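# Lay the towel flat beside the basket

## Task

Get the towel lying flat on the table as a single layer, with at least a finger's width between it and the table edge, at least two fingers' width between it and the basket's rim, and more than a hand's width between it and either arm's column. The basket must end upright with its full base on the table, no more than three fingers' width from its starting spot and turned roughly as before. Release everything and pull the grippers away at the end; nothing may count on the robot holding it in place.

## Robot and tools

Robot: two arms, left_arm and right_arm, each ending in a parallel two-finger gripper. The names are labels only; they do not match the left or right of any image. A brief tug may sometimes act on whatever a gripper holds. Dropping or knocking anything off the table fails the job, and the arms must not collide or push on each other hard.

Frame: all poses use one scene frame with its origin on the tabletop midway between the arms. +x runs out over the table, +z is up, and left_arm sits on the +y side. Positions are in metres; orientations are quaternions written w first (qw, qx, qy, qz). On a gripper, the fingers point along its own +z and close along its own y. The reported end_effector_position is the spot between the finger pads, roughly 1 cm short of the tips. Reported hand positions can be a little wrong, more so when the arm reaches far.

Row layout (used by both motion tools): 16 numbers, left_arm first then right_arm, each as x, y, z, qw, qx, qy, qz, opening. Both halves are always required even if one arm is idle. x, y, z and the quaternion are an absolute target pose for that gripper in the scene frame, not an offset. Opening runs from -1 (closed) to +1 (fully open, 0.093 m gap). To keep an arm still, repeat its last reported pose and wanted opening in every call; to hold an orientation, resend the same quaternion rather than copying a drifted reading.

execute_actions(actions): a list of up to 15 actions, run in sequence. Each action is a table of up to 15 rows, one row per 1/30 s step; if shorter, its last row is held for the remaining steps. An empty list just returns the current state and images. Per step the commanded pose is clipped to within 70 mm and 16 degrees of the measured pose, so a distant target takes several actions; after an action the arm only continues to its last clipped pose. Any target more than 0.6 m from the gripper's current position along one of its own axes gets that action refused for both arms; a malformed action, or a first action failing that test against the last reported state, rejects the whole call with no motion.

move(target, speed, blocking): drives each gripper in a straight line toward the absolute pose in target (one 16-number row). speed is the top path speed in m/s, 0.002 to 0.5 (default 0.25); turning is capped at twice that in rad/s. Paths take 0.5 to 10 s and finish together; longer ones are cut off at 10 s. Openings are applied at the start. Paths ignore obstacles and the other arm, and grippers can lag, stray or overshoot speed, especially near full stretch. Faster moves and targets set deeper past a contact hit and press harder. With blocking=false the call returns after 0.5 s while motion continues; check it with wait(0), and use wait or stop before sending more rows or moves. The result adds a move: line giving how it ended (done, off_target, moving, held, fault) and any limits (paced = pose clipped; held = some steps were blocked, after which the arm may jump faster), plus each gripper's distance to its target.

wait(seconds): 0 to 10; lets the sim run with the last commands held, returning early if a running move ends. stop(): brakes a running move; it needs stopping room, and fingers keep moving. zoom_image(camera, region): enlarges a region [x0, y0, x1, y1] in pixels (top-left origin, at most 504 by 504) of the latest image from cam_head_left, cam_head_right, cam_high, cam_low, cam_left_wrist or cam_right_wrist. finished_scene(scene): ends the current scene, given its number; it is final, so only call it once the towel and basket satisfy the goal with both grippers open and away.

Results: a state line left_arm: … | right_arm: … with each gripper's position and quaternion; Hand target lines showing where the controller is now steering; Joint positions whose last entry per arm is the finger gap in metres (stuck at zero once something blocks the fingers); joint torques (offset, noisy, nonzero even in free air); grip_measured, the finger motor on the -1..+1 scale. Pads meet near -0.94 and each millimetre of held width adds about 0.0208; each gripper's reading may be off by up to 0.02. Sending a value further below the object's width reading squeezes harder, up to about 50-62 N per pad (less on thin parts under 5 mm). Keep sending the closing value to stay gripped. A pose unreachable line means the clearance check altered or blocked that arm's command; FAULT lines report stops. Joint friction can leave a gripper up to about 31 mm from its command, so tiny moves may do nothing.

Joint limits (rad), base to wrist: waist -2.618 to 3.054, shoulder 0 to 3.142, elbow 0 to 3.142, wrist pitch -1.571 to 1.571, wrist yaw -1.571 to 1.571, wrist roll -2.094 to 2.094. Elbows cannot fully straighten.

Heat: holding loads warms motors. A MOTOR HOT warning appears at 75 °C; 90 °C pauses that arm for 10 s; 100 °C makes the arm and gripper go limp and fall. Avoid long squeezes.

Cameras are calibrated (intrinsics, distortion and world-to-camera transforms are given), with small errors of a few degrees and millimetres; wrist camera poses follow their arm's joints. Work smoothly, avoid slams, drops and hard pushes, and keep the basket where it was.

Each tool is called after "Emit:" in YAML: its name, and indented under it one key for each argument.

## Session

Emit:
execute_actions:
  actions: []

Scene clock: 0.00 s.
left_arm: end_effector_position=(+0.0990, +0.5464, +0.3423) grip_measured=+1.000 end_effector_quat_wxyz=(+0.552, -0.154, +0.816, +0.075) | right_arm: end_effector_position=(+0.4380, -0.6958, +0.2993) grip_measured=+0.997 end_effector_quat_wxyz=(+0.650, -0.318, +0.611, -0.320)
Joint positions: left_arm=[ 1.533  1.121  1.384 -1.392  1.138  1.039  0.093] | right_arm=[-1.038  1.891  1.327  0.659 -1.017 -0.856  0.093]
Joint velocities: left_arm=[-0.012  0.002  0.037  0.007 -0.066 -0.051  0.   ] | right_arm=[-0.022  0.007  0.007  0.037  0.051 -0.022 -0.   ]
Joint torques (N m, as the arm reports them, + toward a larger angle): no reading
Motor temperatures (°C, as the motors report them): left_arm=[25 25 23 23 25 25] | right_arm=[26 23 26 27 23 25]
Hand target (left_arm): +0.099, +0.546, +0.342; +0.552, -0.154, +0.816, +0.075
Hand target (right_arm): +0.438, -0.696, +0.299; +0.650, -0.318, +0.611, -0.320

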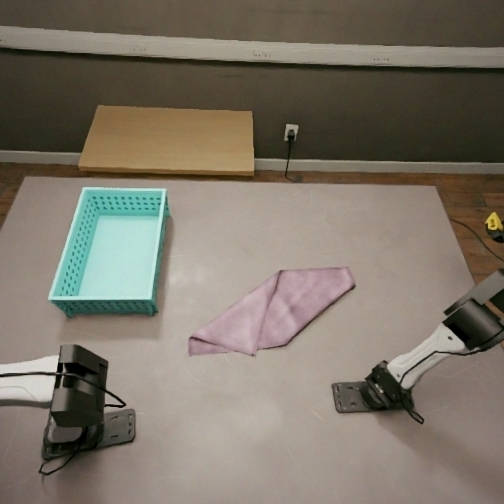

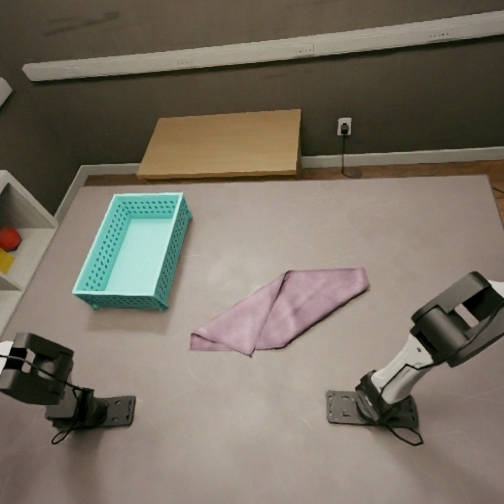

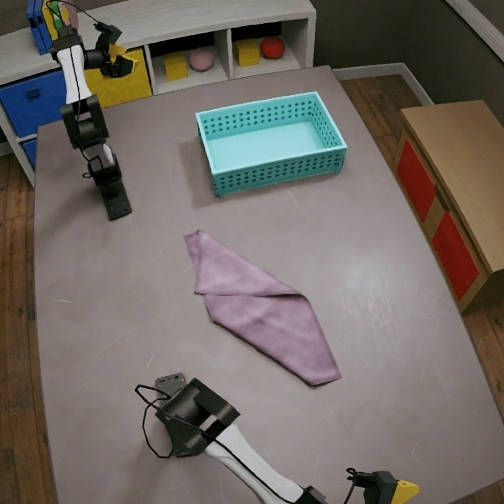

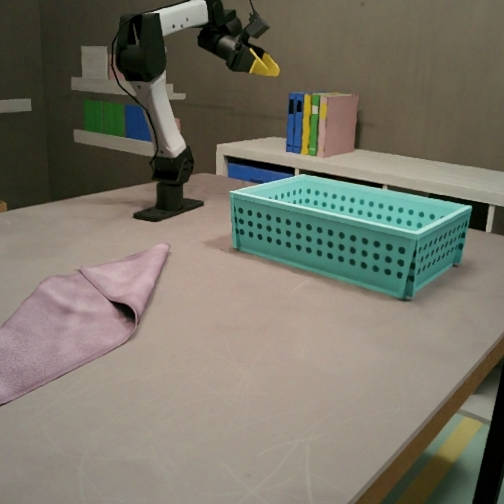

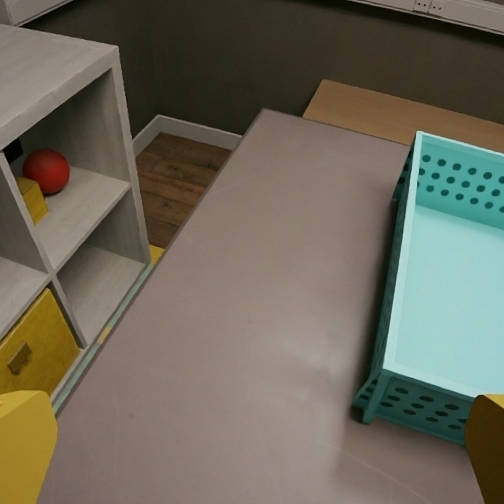

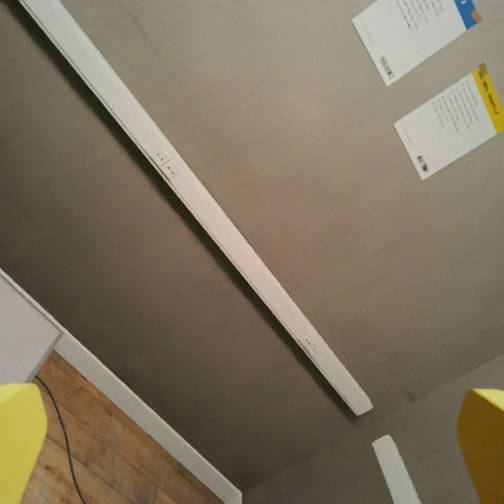

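Emit:
zoom_image:
  camera: "cam_head_left"
  region: [170, 240, 370, 380]

Emit:
zoom_image:
  camera: "cam_high"
  region: [170, 215, 360, 405]

Emit:
zoom_image:
  camera: "cam_low"
  region: [0, 220, 200, 420]

Region (170, 240, 370, 380) of cam_head_left's 504x504 image, scaled by 2.520, with more detail than that image has; it fills the top 353 rows of this view, and the rest is white.

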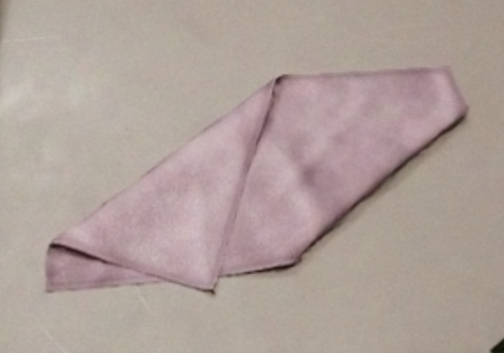

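Region (170, 215, 360, 405) of cam_high's 504x504 image, scaled by 2.653, with more detail than that image has.

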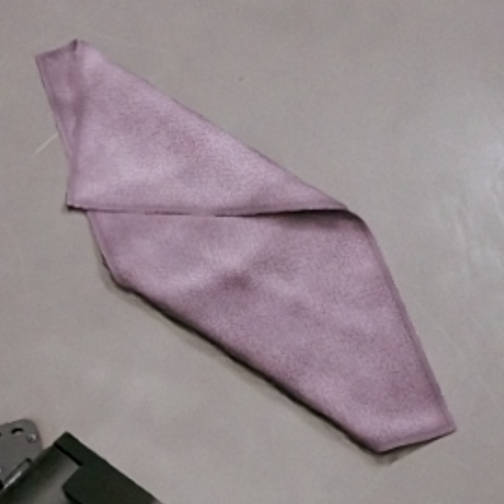

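Region (0, 220, 200, 420) of cam_low's 504x504 image, scaled by 2.520, with more detail than that image has.

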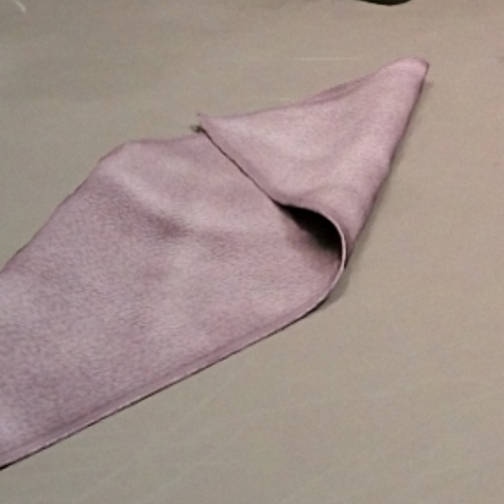

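Emit:
move:
  target: [0.12,-0.06,0.12,0,0.522,0.853,0,0.0, 0.40,-0.365,0.12,0,-0.415,0.91,0,0.0]
  speed: 0.3

Scene clock: 96.97 s.
left_arm: end_effector_position=(+0.1321, -0.0661, +0.1208) grip_measured=+0.003 end_effector_quat_wxyz=(+0.020, +0.508, +0.861, -0.030) | right_arm: end_effector_position=(+0.3927, -0.3638, +0.1248) grip_measured=+0.002 end_effector_quat_wxyz=(+0.004, -0.414, +0.910, -0.002)
Joint positions: left_arm=[-1.347  2.181  2.07  -1.393  0.024 -0.118  0.045] | right_arm=[-0.08   1.857  1.619 -1.324 -0.001 -0.894  0.045]
Joint velocities: left_arm=[-0.032 -0.002 -0.012  0.022  0.051 -0.051 -0.   ] | right_arm=[ 0.012 -0.017  0.007 -0.051 -0.022 -0.037  0.   ]
Joint torques (N m, as the arm reports them, + toward a larger angle): left_arm=[ -0.91 -11.3    9.28   0.31   0.1    0.02] | right_arm=[ 0.74 -8.25  8.82  0.25  0.02  0.07]
Motor temperatures (°C, as the motors report them): left_arm=[25 26 30 26 26 25] | right_arm=[26 37 35 34 23 25]
Hand target (left_arm): +0.126, -0.067, +0.118; +0.008, +0.518, +0.855, -0.027
Hand target (right_arm): +0.394, -0.364, +0.123; -0.005, -0.414, +0.910, -0.003
Off the commanded pose (left_arm): 0.014 m, 5 deg.
Off the commanded pose (right_arm): 0.009 m, 0 deg.
move: off_target (left_arm); limits=paced
camera_calibration (this result's frames):
cam_left_wrist: T_world_to_cam=[[-0.876925, -0.479297, 0.0357329, 0.0800685], [-0.434924, 0.822983, 0.365431, 0.106966], [-0.204557, 0.304914, -0.930153, 0.240996], [0, 0, 0, 1]] pos_world=[0.166033, -0.123137, 0.182213]
cam_right_wrist: T_world_to_cam=[[0.767383, -0.641185, -0.00243461, -0.534595], [-0.581763, -0.697853, 0.417796, -0.0352092], [-0.269583, -0.319193, -0.908538, 0.185443], [0, 0, 0, 1]] pos_world=[0.439748, -0.308153, 0.181891]

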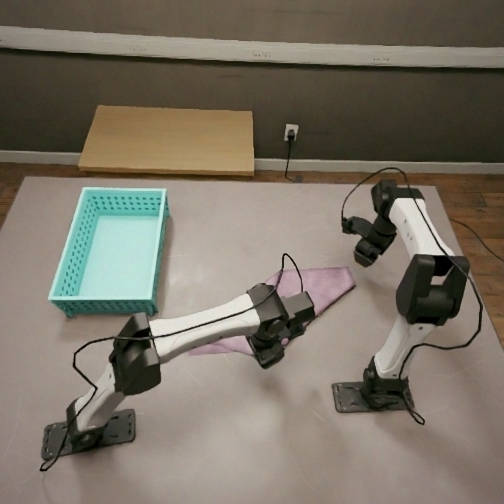

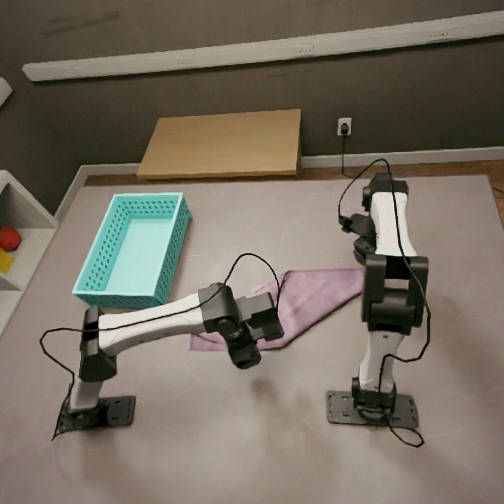

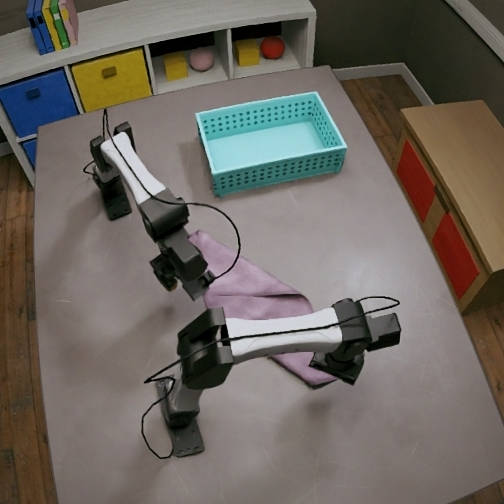

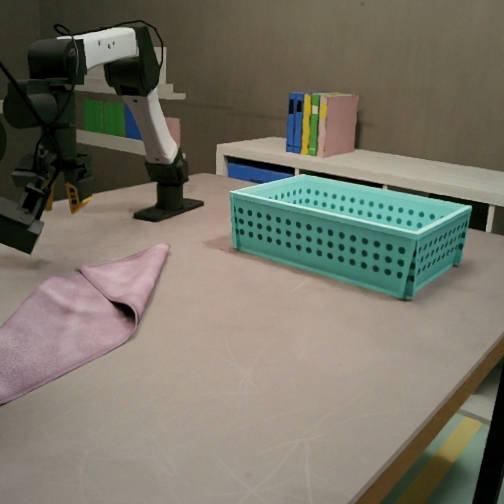

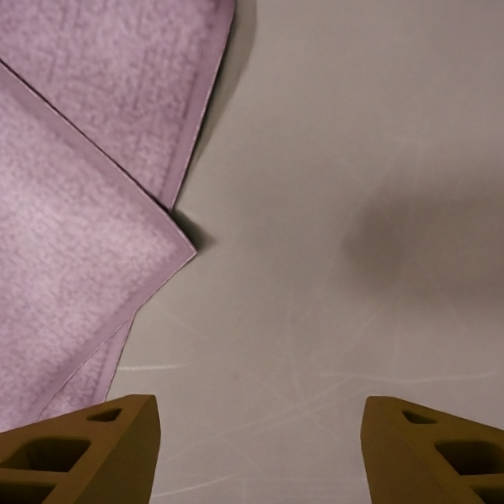

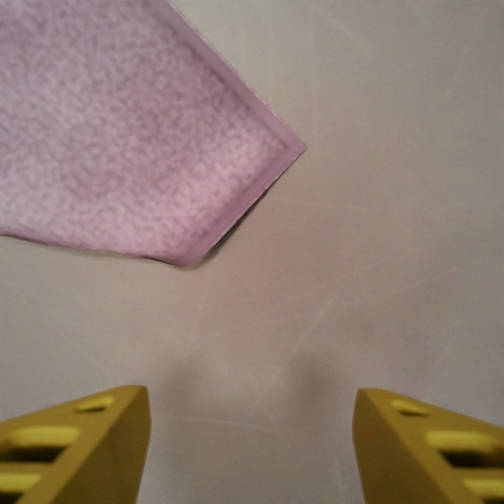

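Emit:
move:
  target: [0.152,-0.047,0.045,0,0.522,0.853,0,-0.2, 0.428,-0.342,0.045,0,-0.415,0.91,0,-0.2]
  speed: 0.15

Scene clock: 108.63 s.
left_arm: end_effector_position=(+0.1477, -0.0503, +0.0551) grip_measured=-0.197 end_effector_quat_wxyz=(+0.004, +0.521, +0.854, -0.007) | right_arm: end_effector_position=(+0.4305, -0.3444, +0.0549) grip_measured=-0.197 end_effector_quat_wxyz=(+0.011, -0.414, +0.910, -0.004)
Joint positions: left_arm=[-1.306  2.2    1.843 -1.2    0.006 -0.048  0.036] | right_arm=[-0.026  2.02   1.563 -1.092 -0.001 -0.839  0.036]
Joint velocities: left_arm=[ 0.012 -0.007 -0.017 -0.022 -0.022 -0.007 -0.   ] | right_arm=[-0.002 -0.007 -0.017 -0.022 -0.007  0.095  0.001]
Joint torques (N m, as the arm reports them, + toward a larger angle): left_arm=[  0.46 -11.41   6.41   0.58  -0.06   0.07] | right_arm=[ 0.93 -9.84  6.36  0.54 -0.07  0.06]
Motor temperatures (°C, as the motors report them): left_arm=[25 30 31 25 26 26] | right_arm=[26 36 35 32 23 25]
Hand target (left_arm): +0.152, -0.047, +0.045; +0.000, +0.521, +0.853, +0.001
Hand target (right_arm): +0.427, -0.342, +0.045; -0.000, -0.415, +0.910, -0.000
Off the commanded pose (left_arm): 0.011 m, 1 deg.
Off the commanded pose (right_arm): 0.010 m, 1 deg.
move: off_target (left_arm)
camera_calibration (this result's frames):
cam_left_wrist: T_world_to_cam=[[-0.890075, -0.455685, 0.0108529, 0.108137], [-0.411069, 0.81276, 0.412847, 0.118104], [-0.196949, 0.363004, -0.910736, 0.178966], [0, 0, 0, 1]] pos_world=[0.180046, -0.111679, 0.113058]
cam_right_wrist: T_world_to_cam=[[0.76661, -0.64206, 0.00823005, -0.551833], [-0.58854, -0.697466, 0.408855, 0.0330819], [-0.256769, -0.318276, -0.912562, 0.133314], [0, 0, 0, 1]] pos_world=[0.476742, -0.288806, 0.112673]

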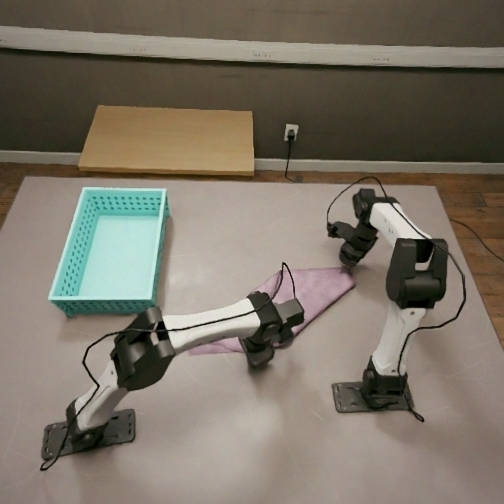

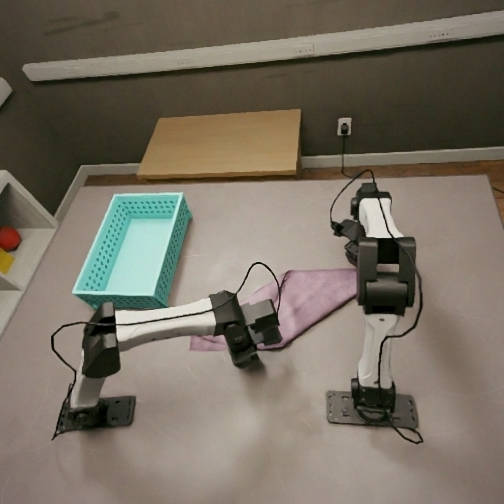

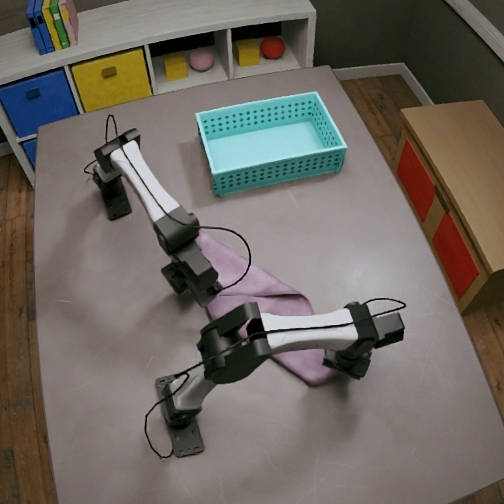

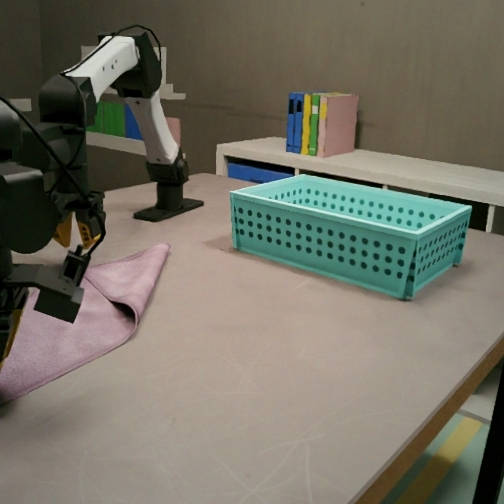

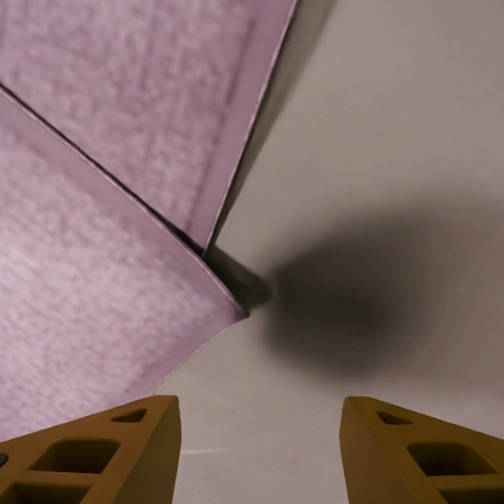

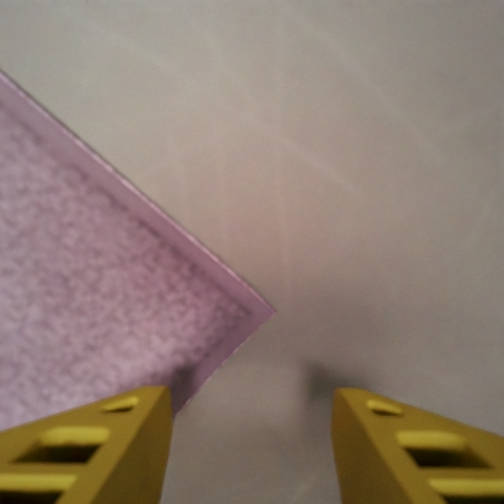

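Emit:
move:
  target: [0.163,-0.042,0.004,0,0.522,0.853,0,-0.2, 0.423,-0.338,0.002,0,-0.415,0.91,0,-0.2]
  speed: 0.05

Scene clock: 115.40 s.
left_arm: end_effector_position=(+0.1574, -0.0456, +0.0187) grip_measured=-0.197 end_effector_quat_wxyz=(+0.003, +0.522, +0.853, -0.006) | right_arm: end_effector_position=(+0.4290, -0.3413, +0.0147) grip_measured=-0.197 end_effector_quat_wxyz=(+0.014, -0.413, +0.911, -0.006)
Joint positions: left_arm=[-1.281  2.229  1.743 -1.073  0.006 -0.02   0.036] | right_arm=[-0.018  2.051  1.444 -0.932 -0.001 -0.829  0.036]
Joint velocities: left_arm=[-0.007 -0.002 -0.002 -0.037 -0.007 -0.037  0.   ] | right_arm=[-0.002 -0.012 -0.007 -0.051  0.022 -0.037 -0.   ]
Joint torques (N m, as the arm reports them, + toward a larger angle): left_arm=[  0.63 -10.93   5.9    0.75  -0.04   0.08] | right_arm=[ 0.95 -9.67  5.76  0.47 -0.08  0.05]
Motor temperatures (°C, as the motors report them): left_arm=[25 32 31 25 26 26] | right_arm=[26 36 34 31 23 25]
Hand target (left_arm): +0.163, -0.042, +0.004; +0.000, +0.522, +0.853, +0.000
Hand target (right_arm): +0.422, -0.338, +0.003; +0.000, -0.415, +0.910, -0.000
Off the commanded pose (left_arm): 0.016 m, 1 deg.
Off the commanded pose (right_arm): 0.014 m, 2 deg.
move: off_target (left_arm, right_arm)
camera_calibration (this result's frames):
cam_left_wrist: T_world_to_cam=[[-0.89163, -0.452644, 0.0104439, 0.119727], [-0.408181, 0.8136, 0.414058, 0.13285], [-0.195918, 0.364924, -0.910191, 0.145915], [0, 0, 0, 1]] pos_world=[0.189566, -0.107141, 0.076552]
cam_right_wrist: T_world_to_cam=[[0.765291, -0.643523, 0.0143777, -0.548407], [-0.593271, -0.696513, 0.403608, 0.0531798], [-0.249717, -0.317407, -0.914819, 0.0945686], [0, 0, 0, 1]] pos_world=[0.474857, -0.285856, 0.0729342]

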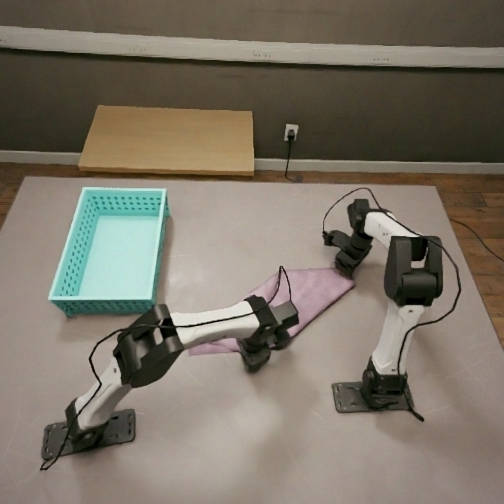

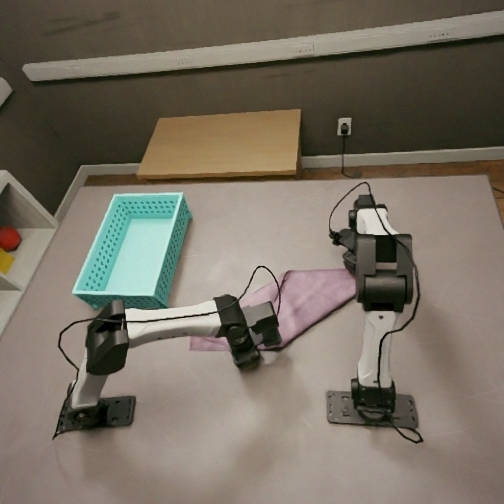

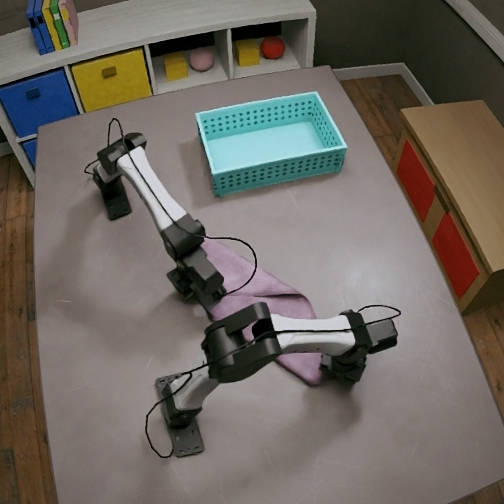

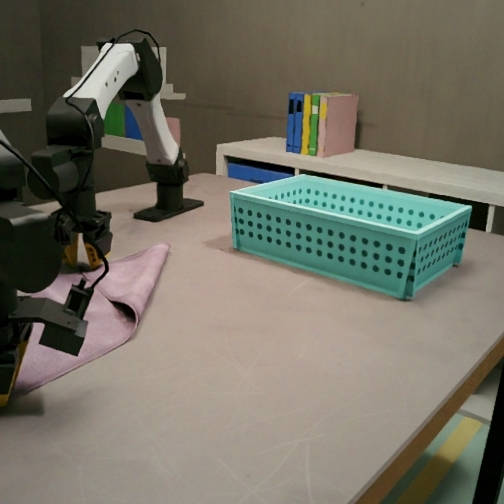

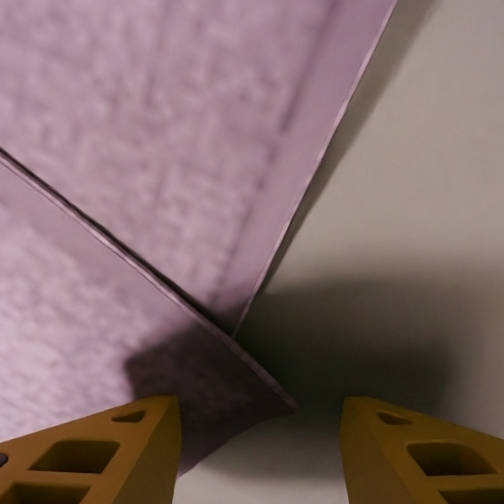

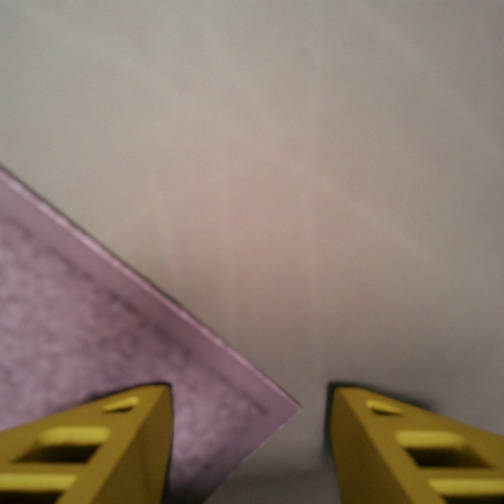

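Emit:
execute_actions:
  actions:
    - [[0.163,-0.042,-0.002,0,0.522,0.853,0,-0.2, 0.423,-0.338,-0.003,0,-0.415,0.91,0,-0.2],[0.163,-0.042,-0.002,0,0.522,0.853,0,-0.2, 0.423,-0.338,-0.003,0,-0.415,0.91,0,-0.2],[0.163,-0.042,-0.002,0,0.522,0.853,0,-0.2, 0.423,-0.338,-0.003,0,-0.415,0.91,0,-0.2],[0.163,-0.042,-0.002,0,0.522,0.853,0,-0.2, 0.423,-0.338,-0.003,0,-0.415,0.91,0,-0.2],[0.163,-0.042,-0.008,0,0.522,0.853,0,-0.2, 0.423,-0.338,-0.008,0,-0.415,0.91,0,-0.2]]

Scene clock: 121.53 s.
left_arm: end_effector_position=(+0.1576, -0.0457, +0.0172) grip_measured=-0.197 end_effector_quat_wxyz=(+0.004, +0.522, +0.853, -0.006) | right_arm: end_effector_position=(+0.4310, -0.3413, +0.0094) grip_measured=-0.197 end_effector_quat_wxyz=(+0.018, -0.413, +0.911, -0.008)
Joint positions: left_arm=[-1.281  2.229  1.737 -1.065  0.006 -0.02   0.036] | right_arm=[-0.018  2.058  1.432 -0.904 -0.001 -0.829  0.036]
Joint velocities: left_arm=[-0.012 -0.007  0.022 -0.022 -0.037 -0.022 -0.   ] | right_arm=[ 0.002 -0.007 -0.002 -0.022  0.007  0.066  0.001]
Joint torques (N m, as the arm reports them, + toward a larger angle): left_arm=[  0.69 -10.06   3.88   1.07  -0.03   0.07] | right_arm=[ 1.06 -9.    5.1   0.59 -0.08  0.05]
Motor temperatures (°C, as the motors report them): left_arm=[25 34 30 25 26 26] | right_arm=[26 36 34 31 23 25]
Hand target (left_arm): +0.162, -0.041, -0.007; -0.000, +0.522, +0.853, +0.001
Hand target (right_arm): +0.422, -0.338, -0.007; -0.001, -0.415, +0.910, +0.000
Off the commanded pose (left_arm): 0.026 m, 1 deg.
Off the commanded pose (right_arm): 0.019 m, 2 deg.
camera_calibration (this result's frames):
cam_left_wrist: T_world_to_cam=[[-0.891642, -0.452629, 0.0101021, 0.119812], [-0.40874, 0.814379, 0.411969, 0.133786], [-0.194696, 0.3632, -0.911142, 0.144382], [0, 0, 0, 1]] pos_world=[0.189623, -0.107162, 0.0752261]
cam_right_wrist: T_world_to_cam=[[0.764891, -0.643819, 0.0209528, -0.549859], [-0.597053, -0.696371, 0.398241, 0.0582905], [-0.241804, -0.317121, -0.917042, 0.0869652], [0, 0, 0, 1]] pos_world=[0.476413, -0.285839, 0.0680581]

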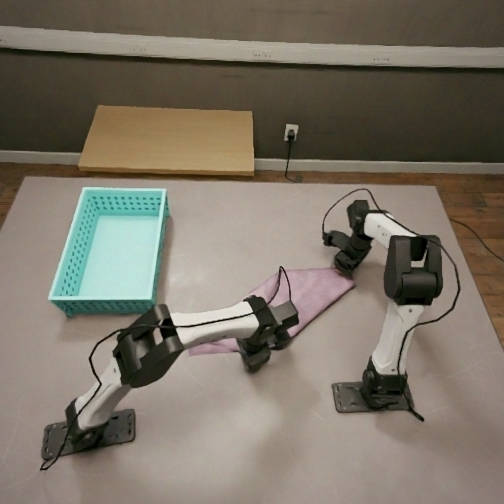

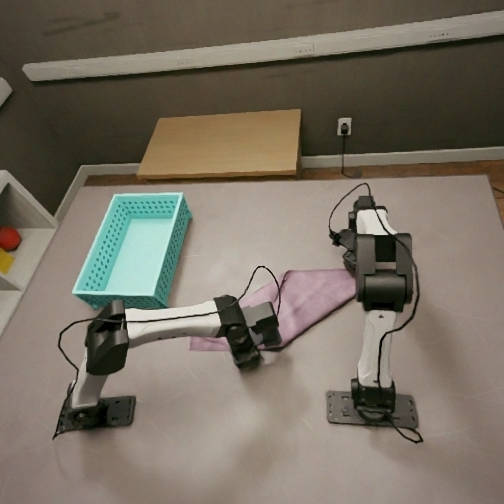

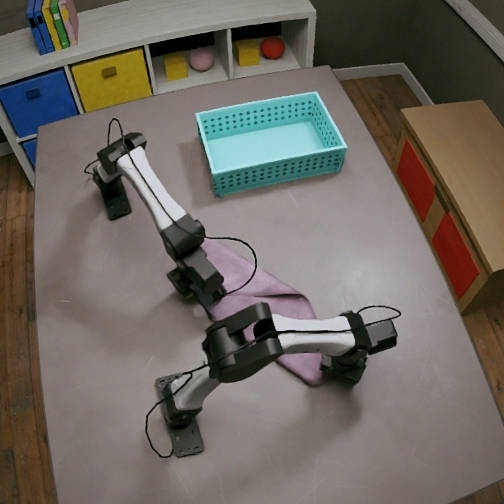

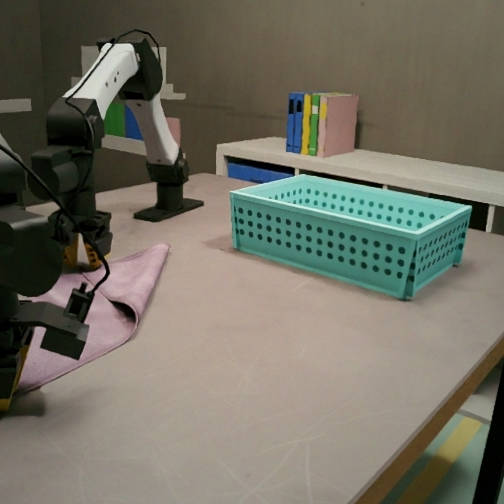

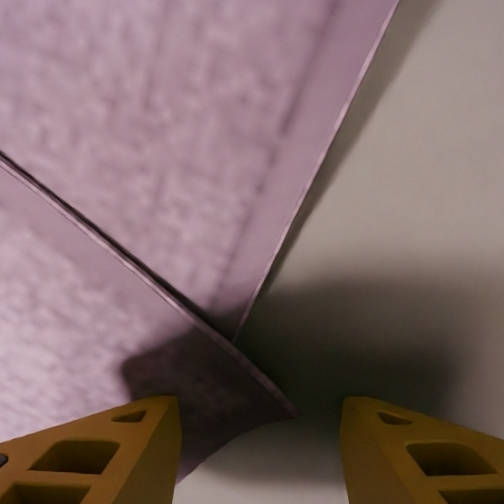

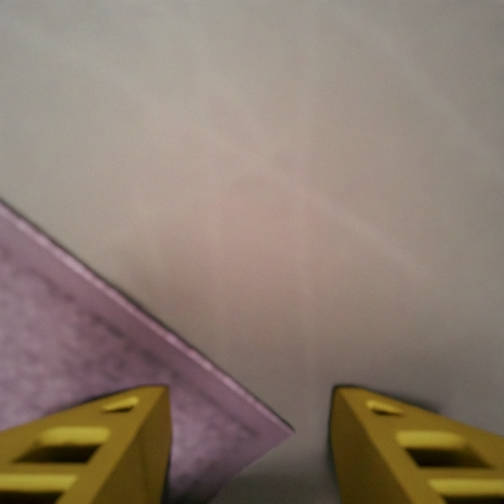

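Emit:
execute_actions:
  actions:
    - [[0.163,-0.042,-0.008,0,0.522,0.853,0,-0.5, 0.423,-0.338,-0.010,0,-0.415,0.91,0,-0.5]]
    - [[0.163,-0.042,-0.008,0,0.522,0.853,0,-0.8, 0.423,-0.338,-0.010,0,-0.415,0.91,0,-0.8]]
    - [[0.163,-0.042,-0.008,0,0.522,0.853,0,-1, 0.423,-0.338,-0.010,0,-0.415,0.91,0,-1]]

Emit:
move:
  target: [0.175,-0.035,0.07,0,0.522,0.853,0,-1, 0.42,-0.335,0.06,0,-0.415,0.91,0,-1]
  speed: 0.08

Scene clock: 128.53 s.
left_arm: end_effector_position=(+0.1631, -0.0465, +0.0165) grip_measured=-0.984 end_effector_quat_wxyz=(+0.013, +0.520, +0.854, -0.005) | right_arm: end_effector_position=(+0.4295, -0.3384, +0.0094) grip_measured=-0.994 end_effector_quat_wxyz=(+0.017, -0.415, +0.910, -0.003)
Joint positions: left_arm=[-1.275  2.229  1.734 -1.048 -0.005 -0.018  0.   ] | right_arm=[-0.013  2.058  1.432 -0.91  -0.007 -0.828  0.   ]
Joint velocities: left_arm=[-0.017 -0.017  0.002  0.051 -0.007  0.037  0.   ] | right_arm=[-0.002 -0.002  0.002  0.037  0.022  0.007  0.   ]
Joint torques (N m, as the arm reports them, + toward a larger angle): left_arm=[ 0.24 -9.99  4.23  0.93  0.06  0.05] | right_arm=[ 0.79 -8.71  4.96  0.68 -0.02  0.05]
Motor temperatures (°C, as the motors report them): left_arm=[25 35 30 25 26 26] | right_arm=[26 36 33 31 23 25]
Hand target (left_arm): +0.163, -0.041, -0.007; -0.000, +0.522, +0.853, +0.000
Hand target (right_arm): +0.422, -0.338, -0.009; -0.000, -0.415, +0.910, -0.000
Off the commanded pose (left_arm): 0.025 m, 2 deg.
Off the commanded pose (right_arm): 0.020 m, 2 deg.
camera_calibration (this result's frames):
cam_left_wrist: T_world_to_cam=[[-0.889702, -0.456541, -0.000783026, 0.124112], [-0.418849, 0.815565, 0.399274, 0.138876], [-0.181646, 0.355563, -0.916831, 0.142737], [0, 0, 0, 1]] pos_world=[0.194519, -0.107352, 0.0755139]
cam_right_wrist: T_world_to_cam=[[0.767847, -0.640519, 0.012114, -0.54695], [-0.591599, -0.701693, 0.397036, 0.0553163], [-0.245809, -0.31203, -0.917723, 0.0909345], [0, 0, 0, 1]] pos_world=[0.475051, -0.283142, 0.0681158]

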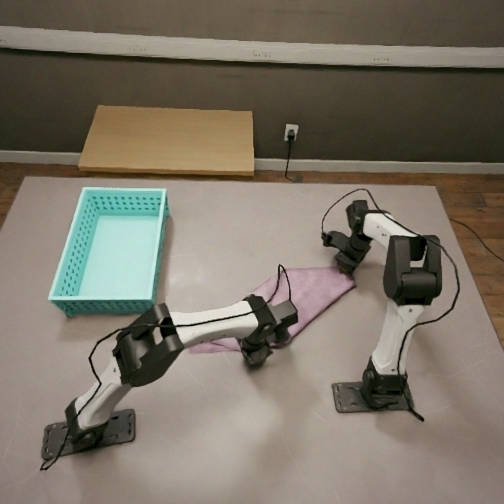

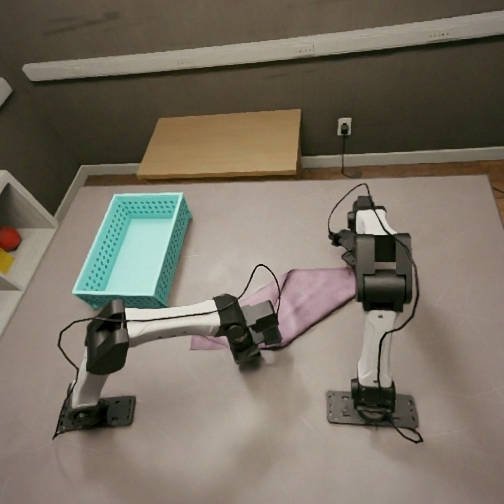

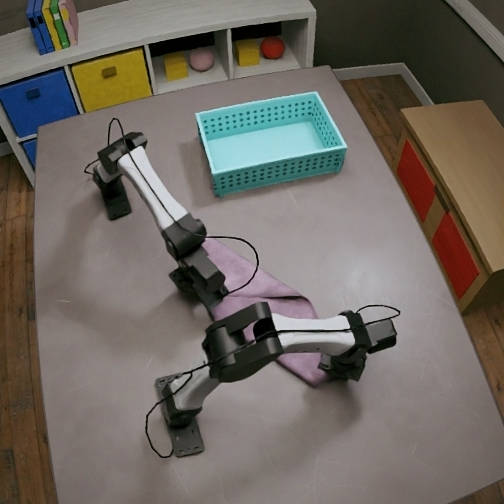

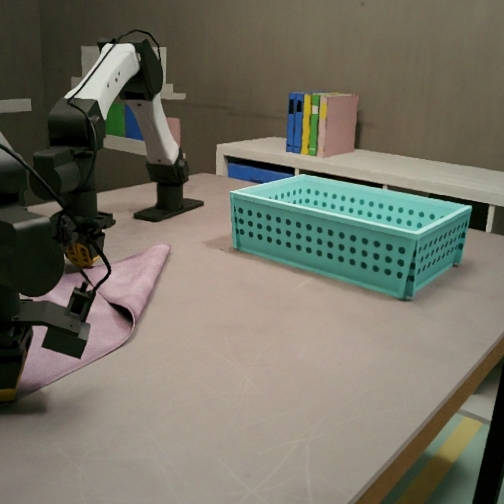

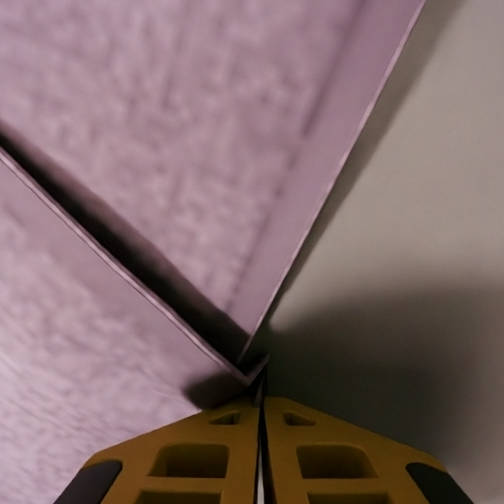

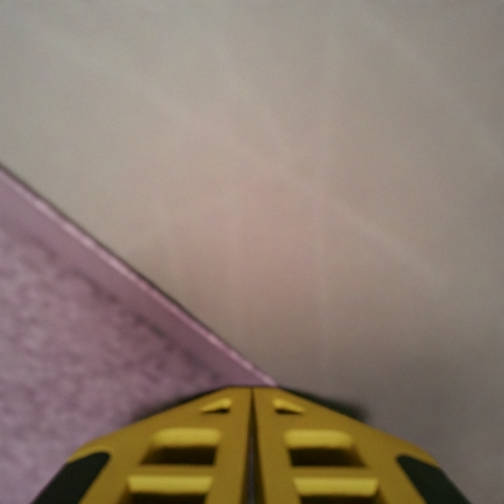

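Scene clock: 129.77 s.
left_arm: end_effector_position=(+0.1720, -0.0370, +0.0607) grip_measured=-0.984 end_effector_quat_wxyz=(-0.001, +0.521, +0.853, +0.003) | right_arm: end_effector_position=(+0.4194, -0.3386, +0.0546) grip_measured=-0.994 end_effector_quat_wxyz=(-0.002, -0.411, +0.911, +0.005)
Joint positions: left_arm=[-1.246  2.212  1.884 -1.247 -0.005  0.013  0.   ] | right_arm=[-0.013  2.005  1.542 -1.114 -0.007 -0.821  0.   ]
Joint velocities: left_arm=[-0.002  0.012  0.002  0.022  0.007  0.007  0.   ] | right_arm=[-0.007  0.012 -0.002 -0.051  0.022 -0.066  0.   ]
Joint torques (N m, as the arm reports them, + toward a larger angle): left_arm=[  0.53 -13.73   9.01   0.18   0.05   0.06] | right_arm=[  1.33 -11.54   8.52   0.23  -0.02   0.05]
Motor temperatures (°C, as the motors report them): left_arm=[25 35 30 25 26 26] | right_arm=[26 36 33 31 23 25]
Hand target (left_arm): +0.175, -0.034, +0.070; +0.001, +0.522, +0.853, +0.000
Hand target (right_arm): +0.421, -0.335, +0.060; +0.000, -0.415, +0.910, -0.000
Off the commanded pose (left_arm): 0.010 m, 0 deg.
Off the commanded pose (right_arm): 0.007 m, 1 deg.
move: done
camera_calibration (this result's frames):
cam_left_wrist: T_world_to_cam=[[-0.890759, -0.454476, -0.000757585, 0.136652], [-0.410837, 0.804514, 0.428917, 0.113619], [-0.194323, 0.382372, -0.903344, 0.183842], [0, 0, 0, 1]] pos_world=[0.204127, -0.0995995, 0.117443]
cam_right_wrist: T_world_to_cam=[[0.763053, -0.646071, -0.0185191, -0.538115], [-0.57994, -0.697035, 0.421677, 0.0265294], [-0.285342, -0.311022, -0.906557, 0.146197], [0, 0, 0, 1]] pos_world=[0.467712, -0.283698, 0.111384]

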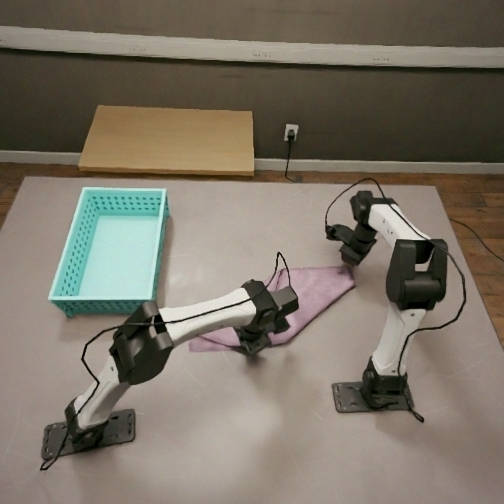

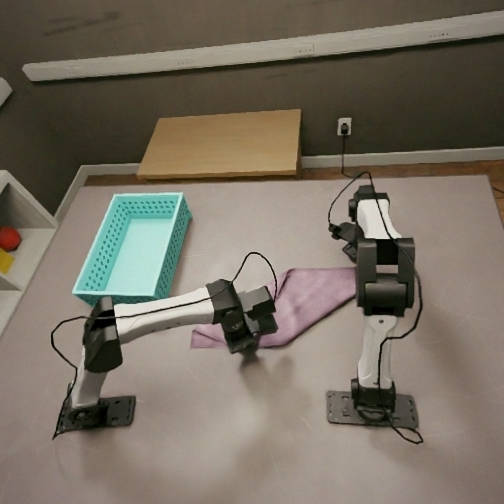

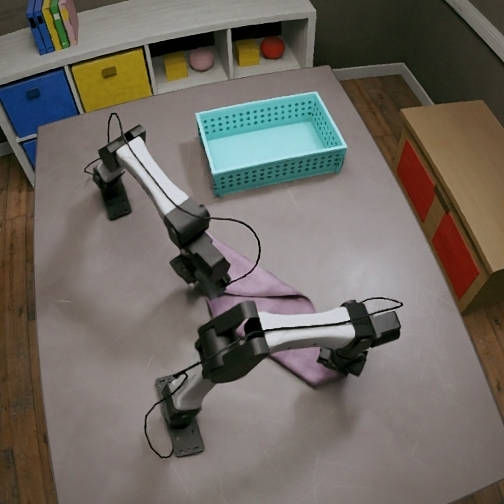

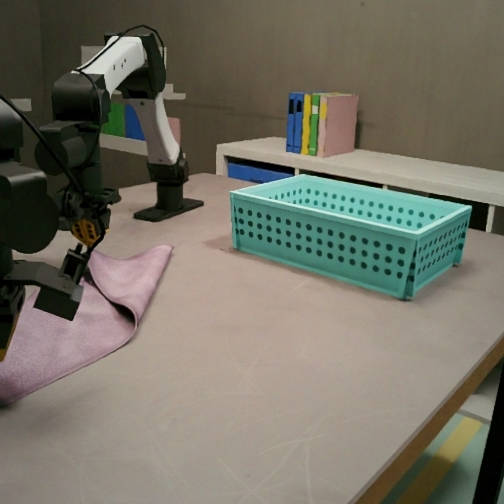

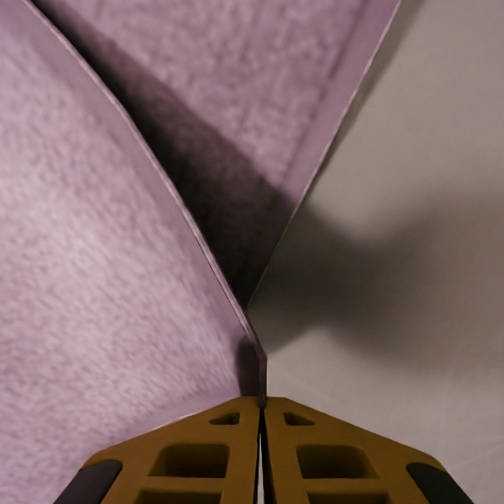

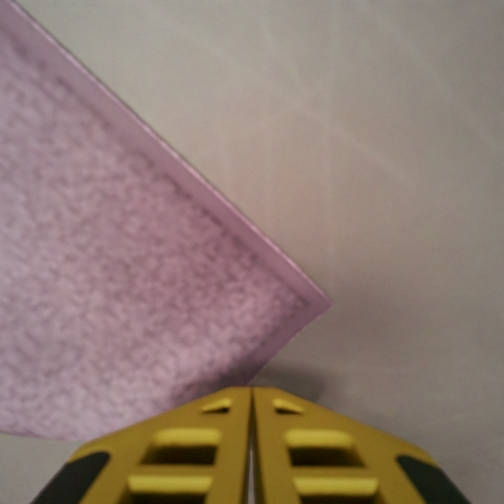

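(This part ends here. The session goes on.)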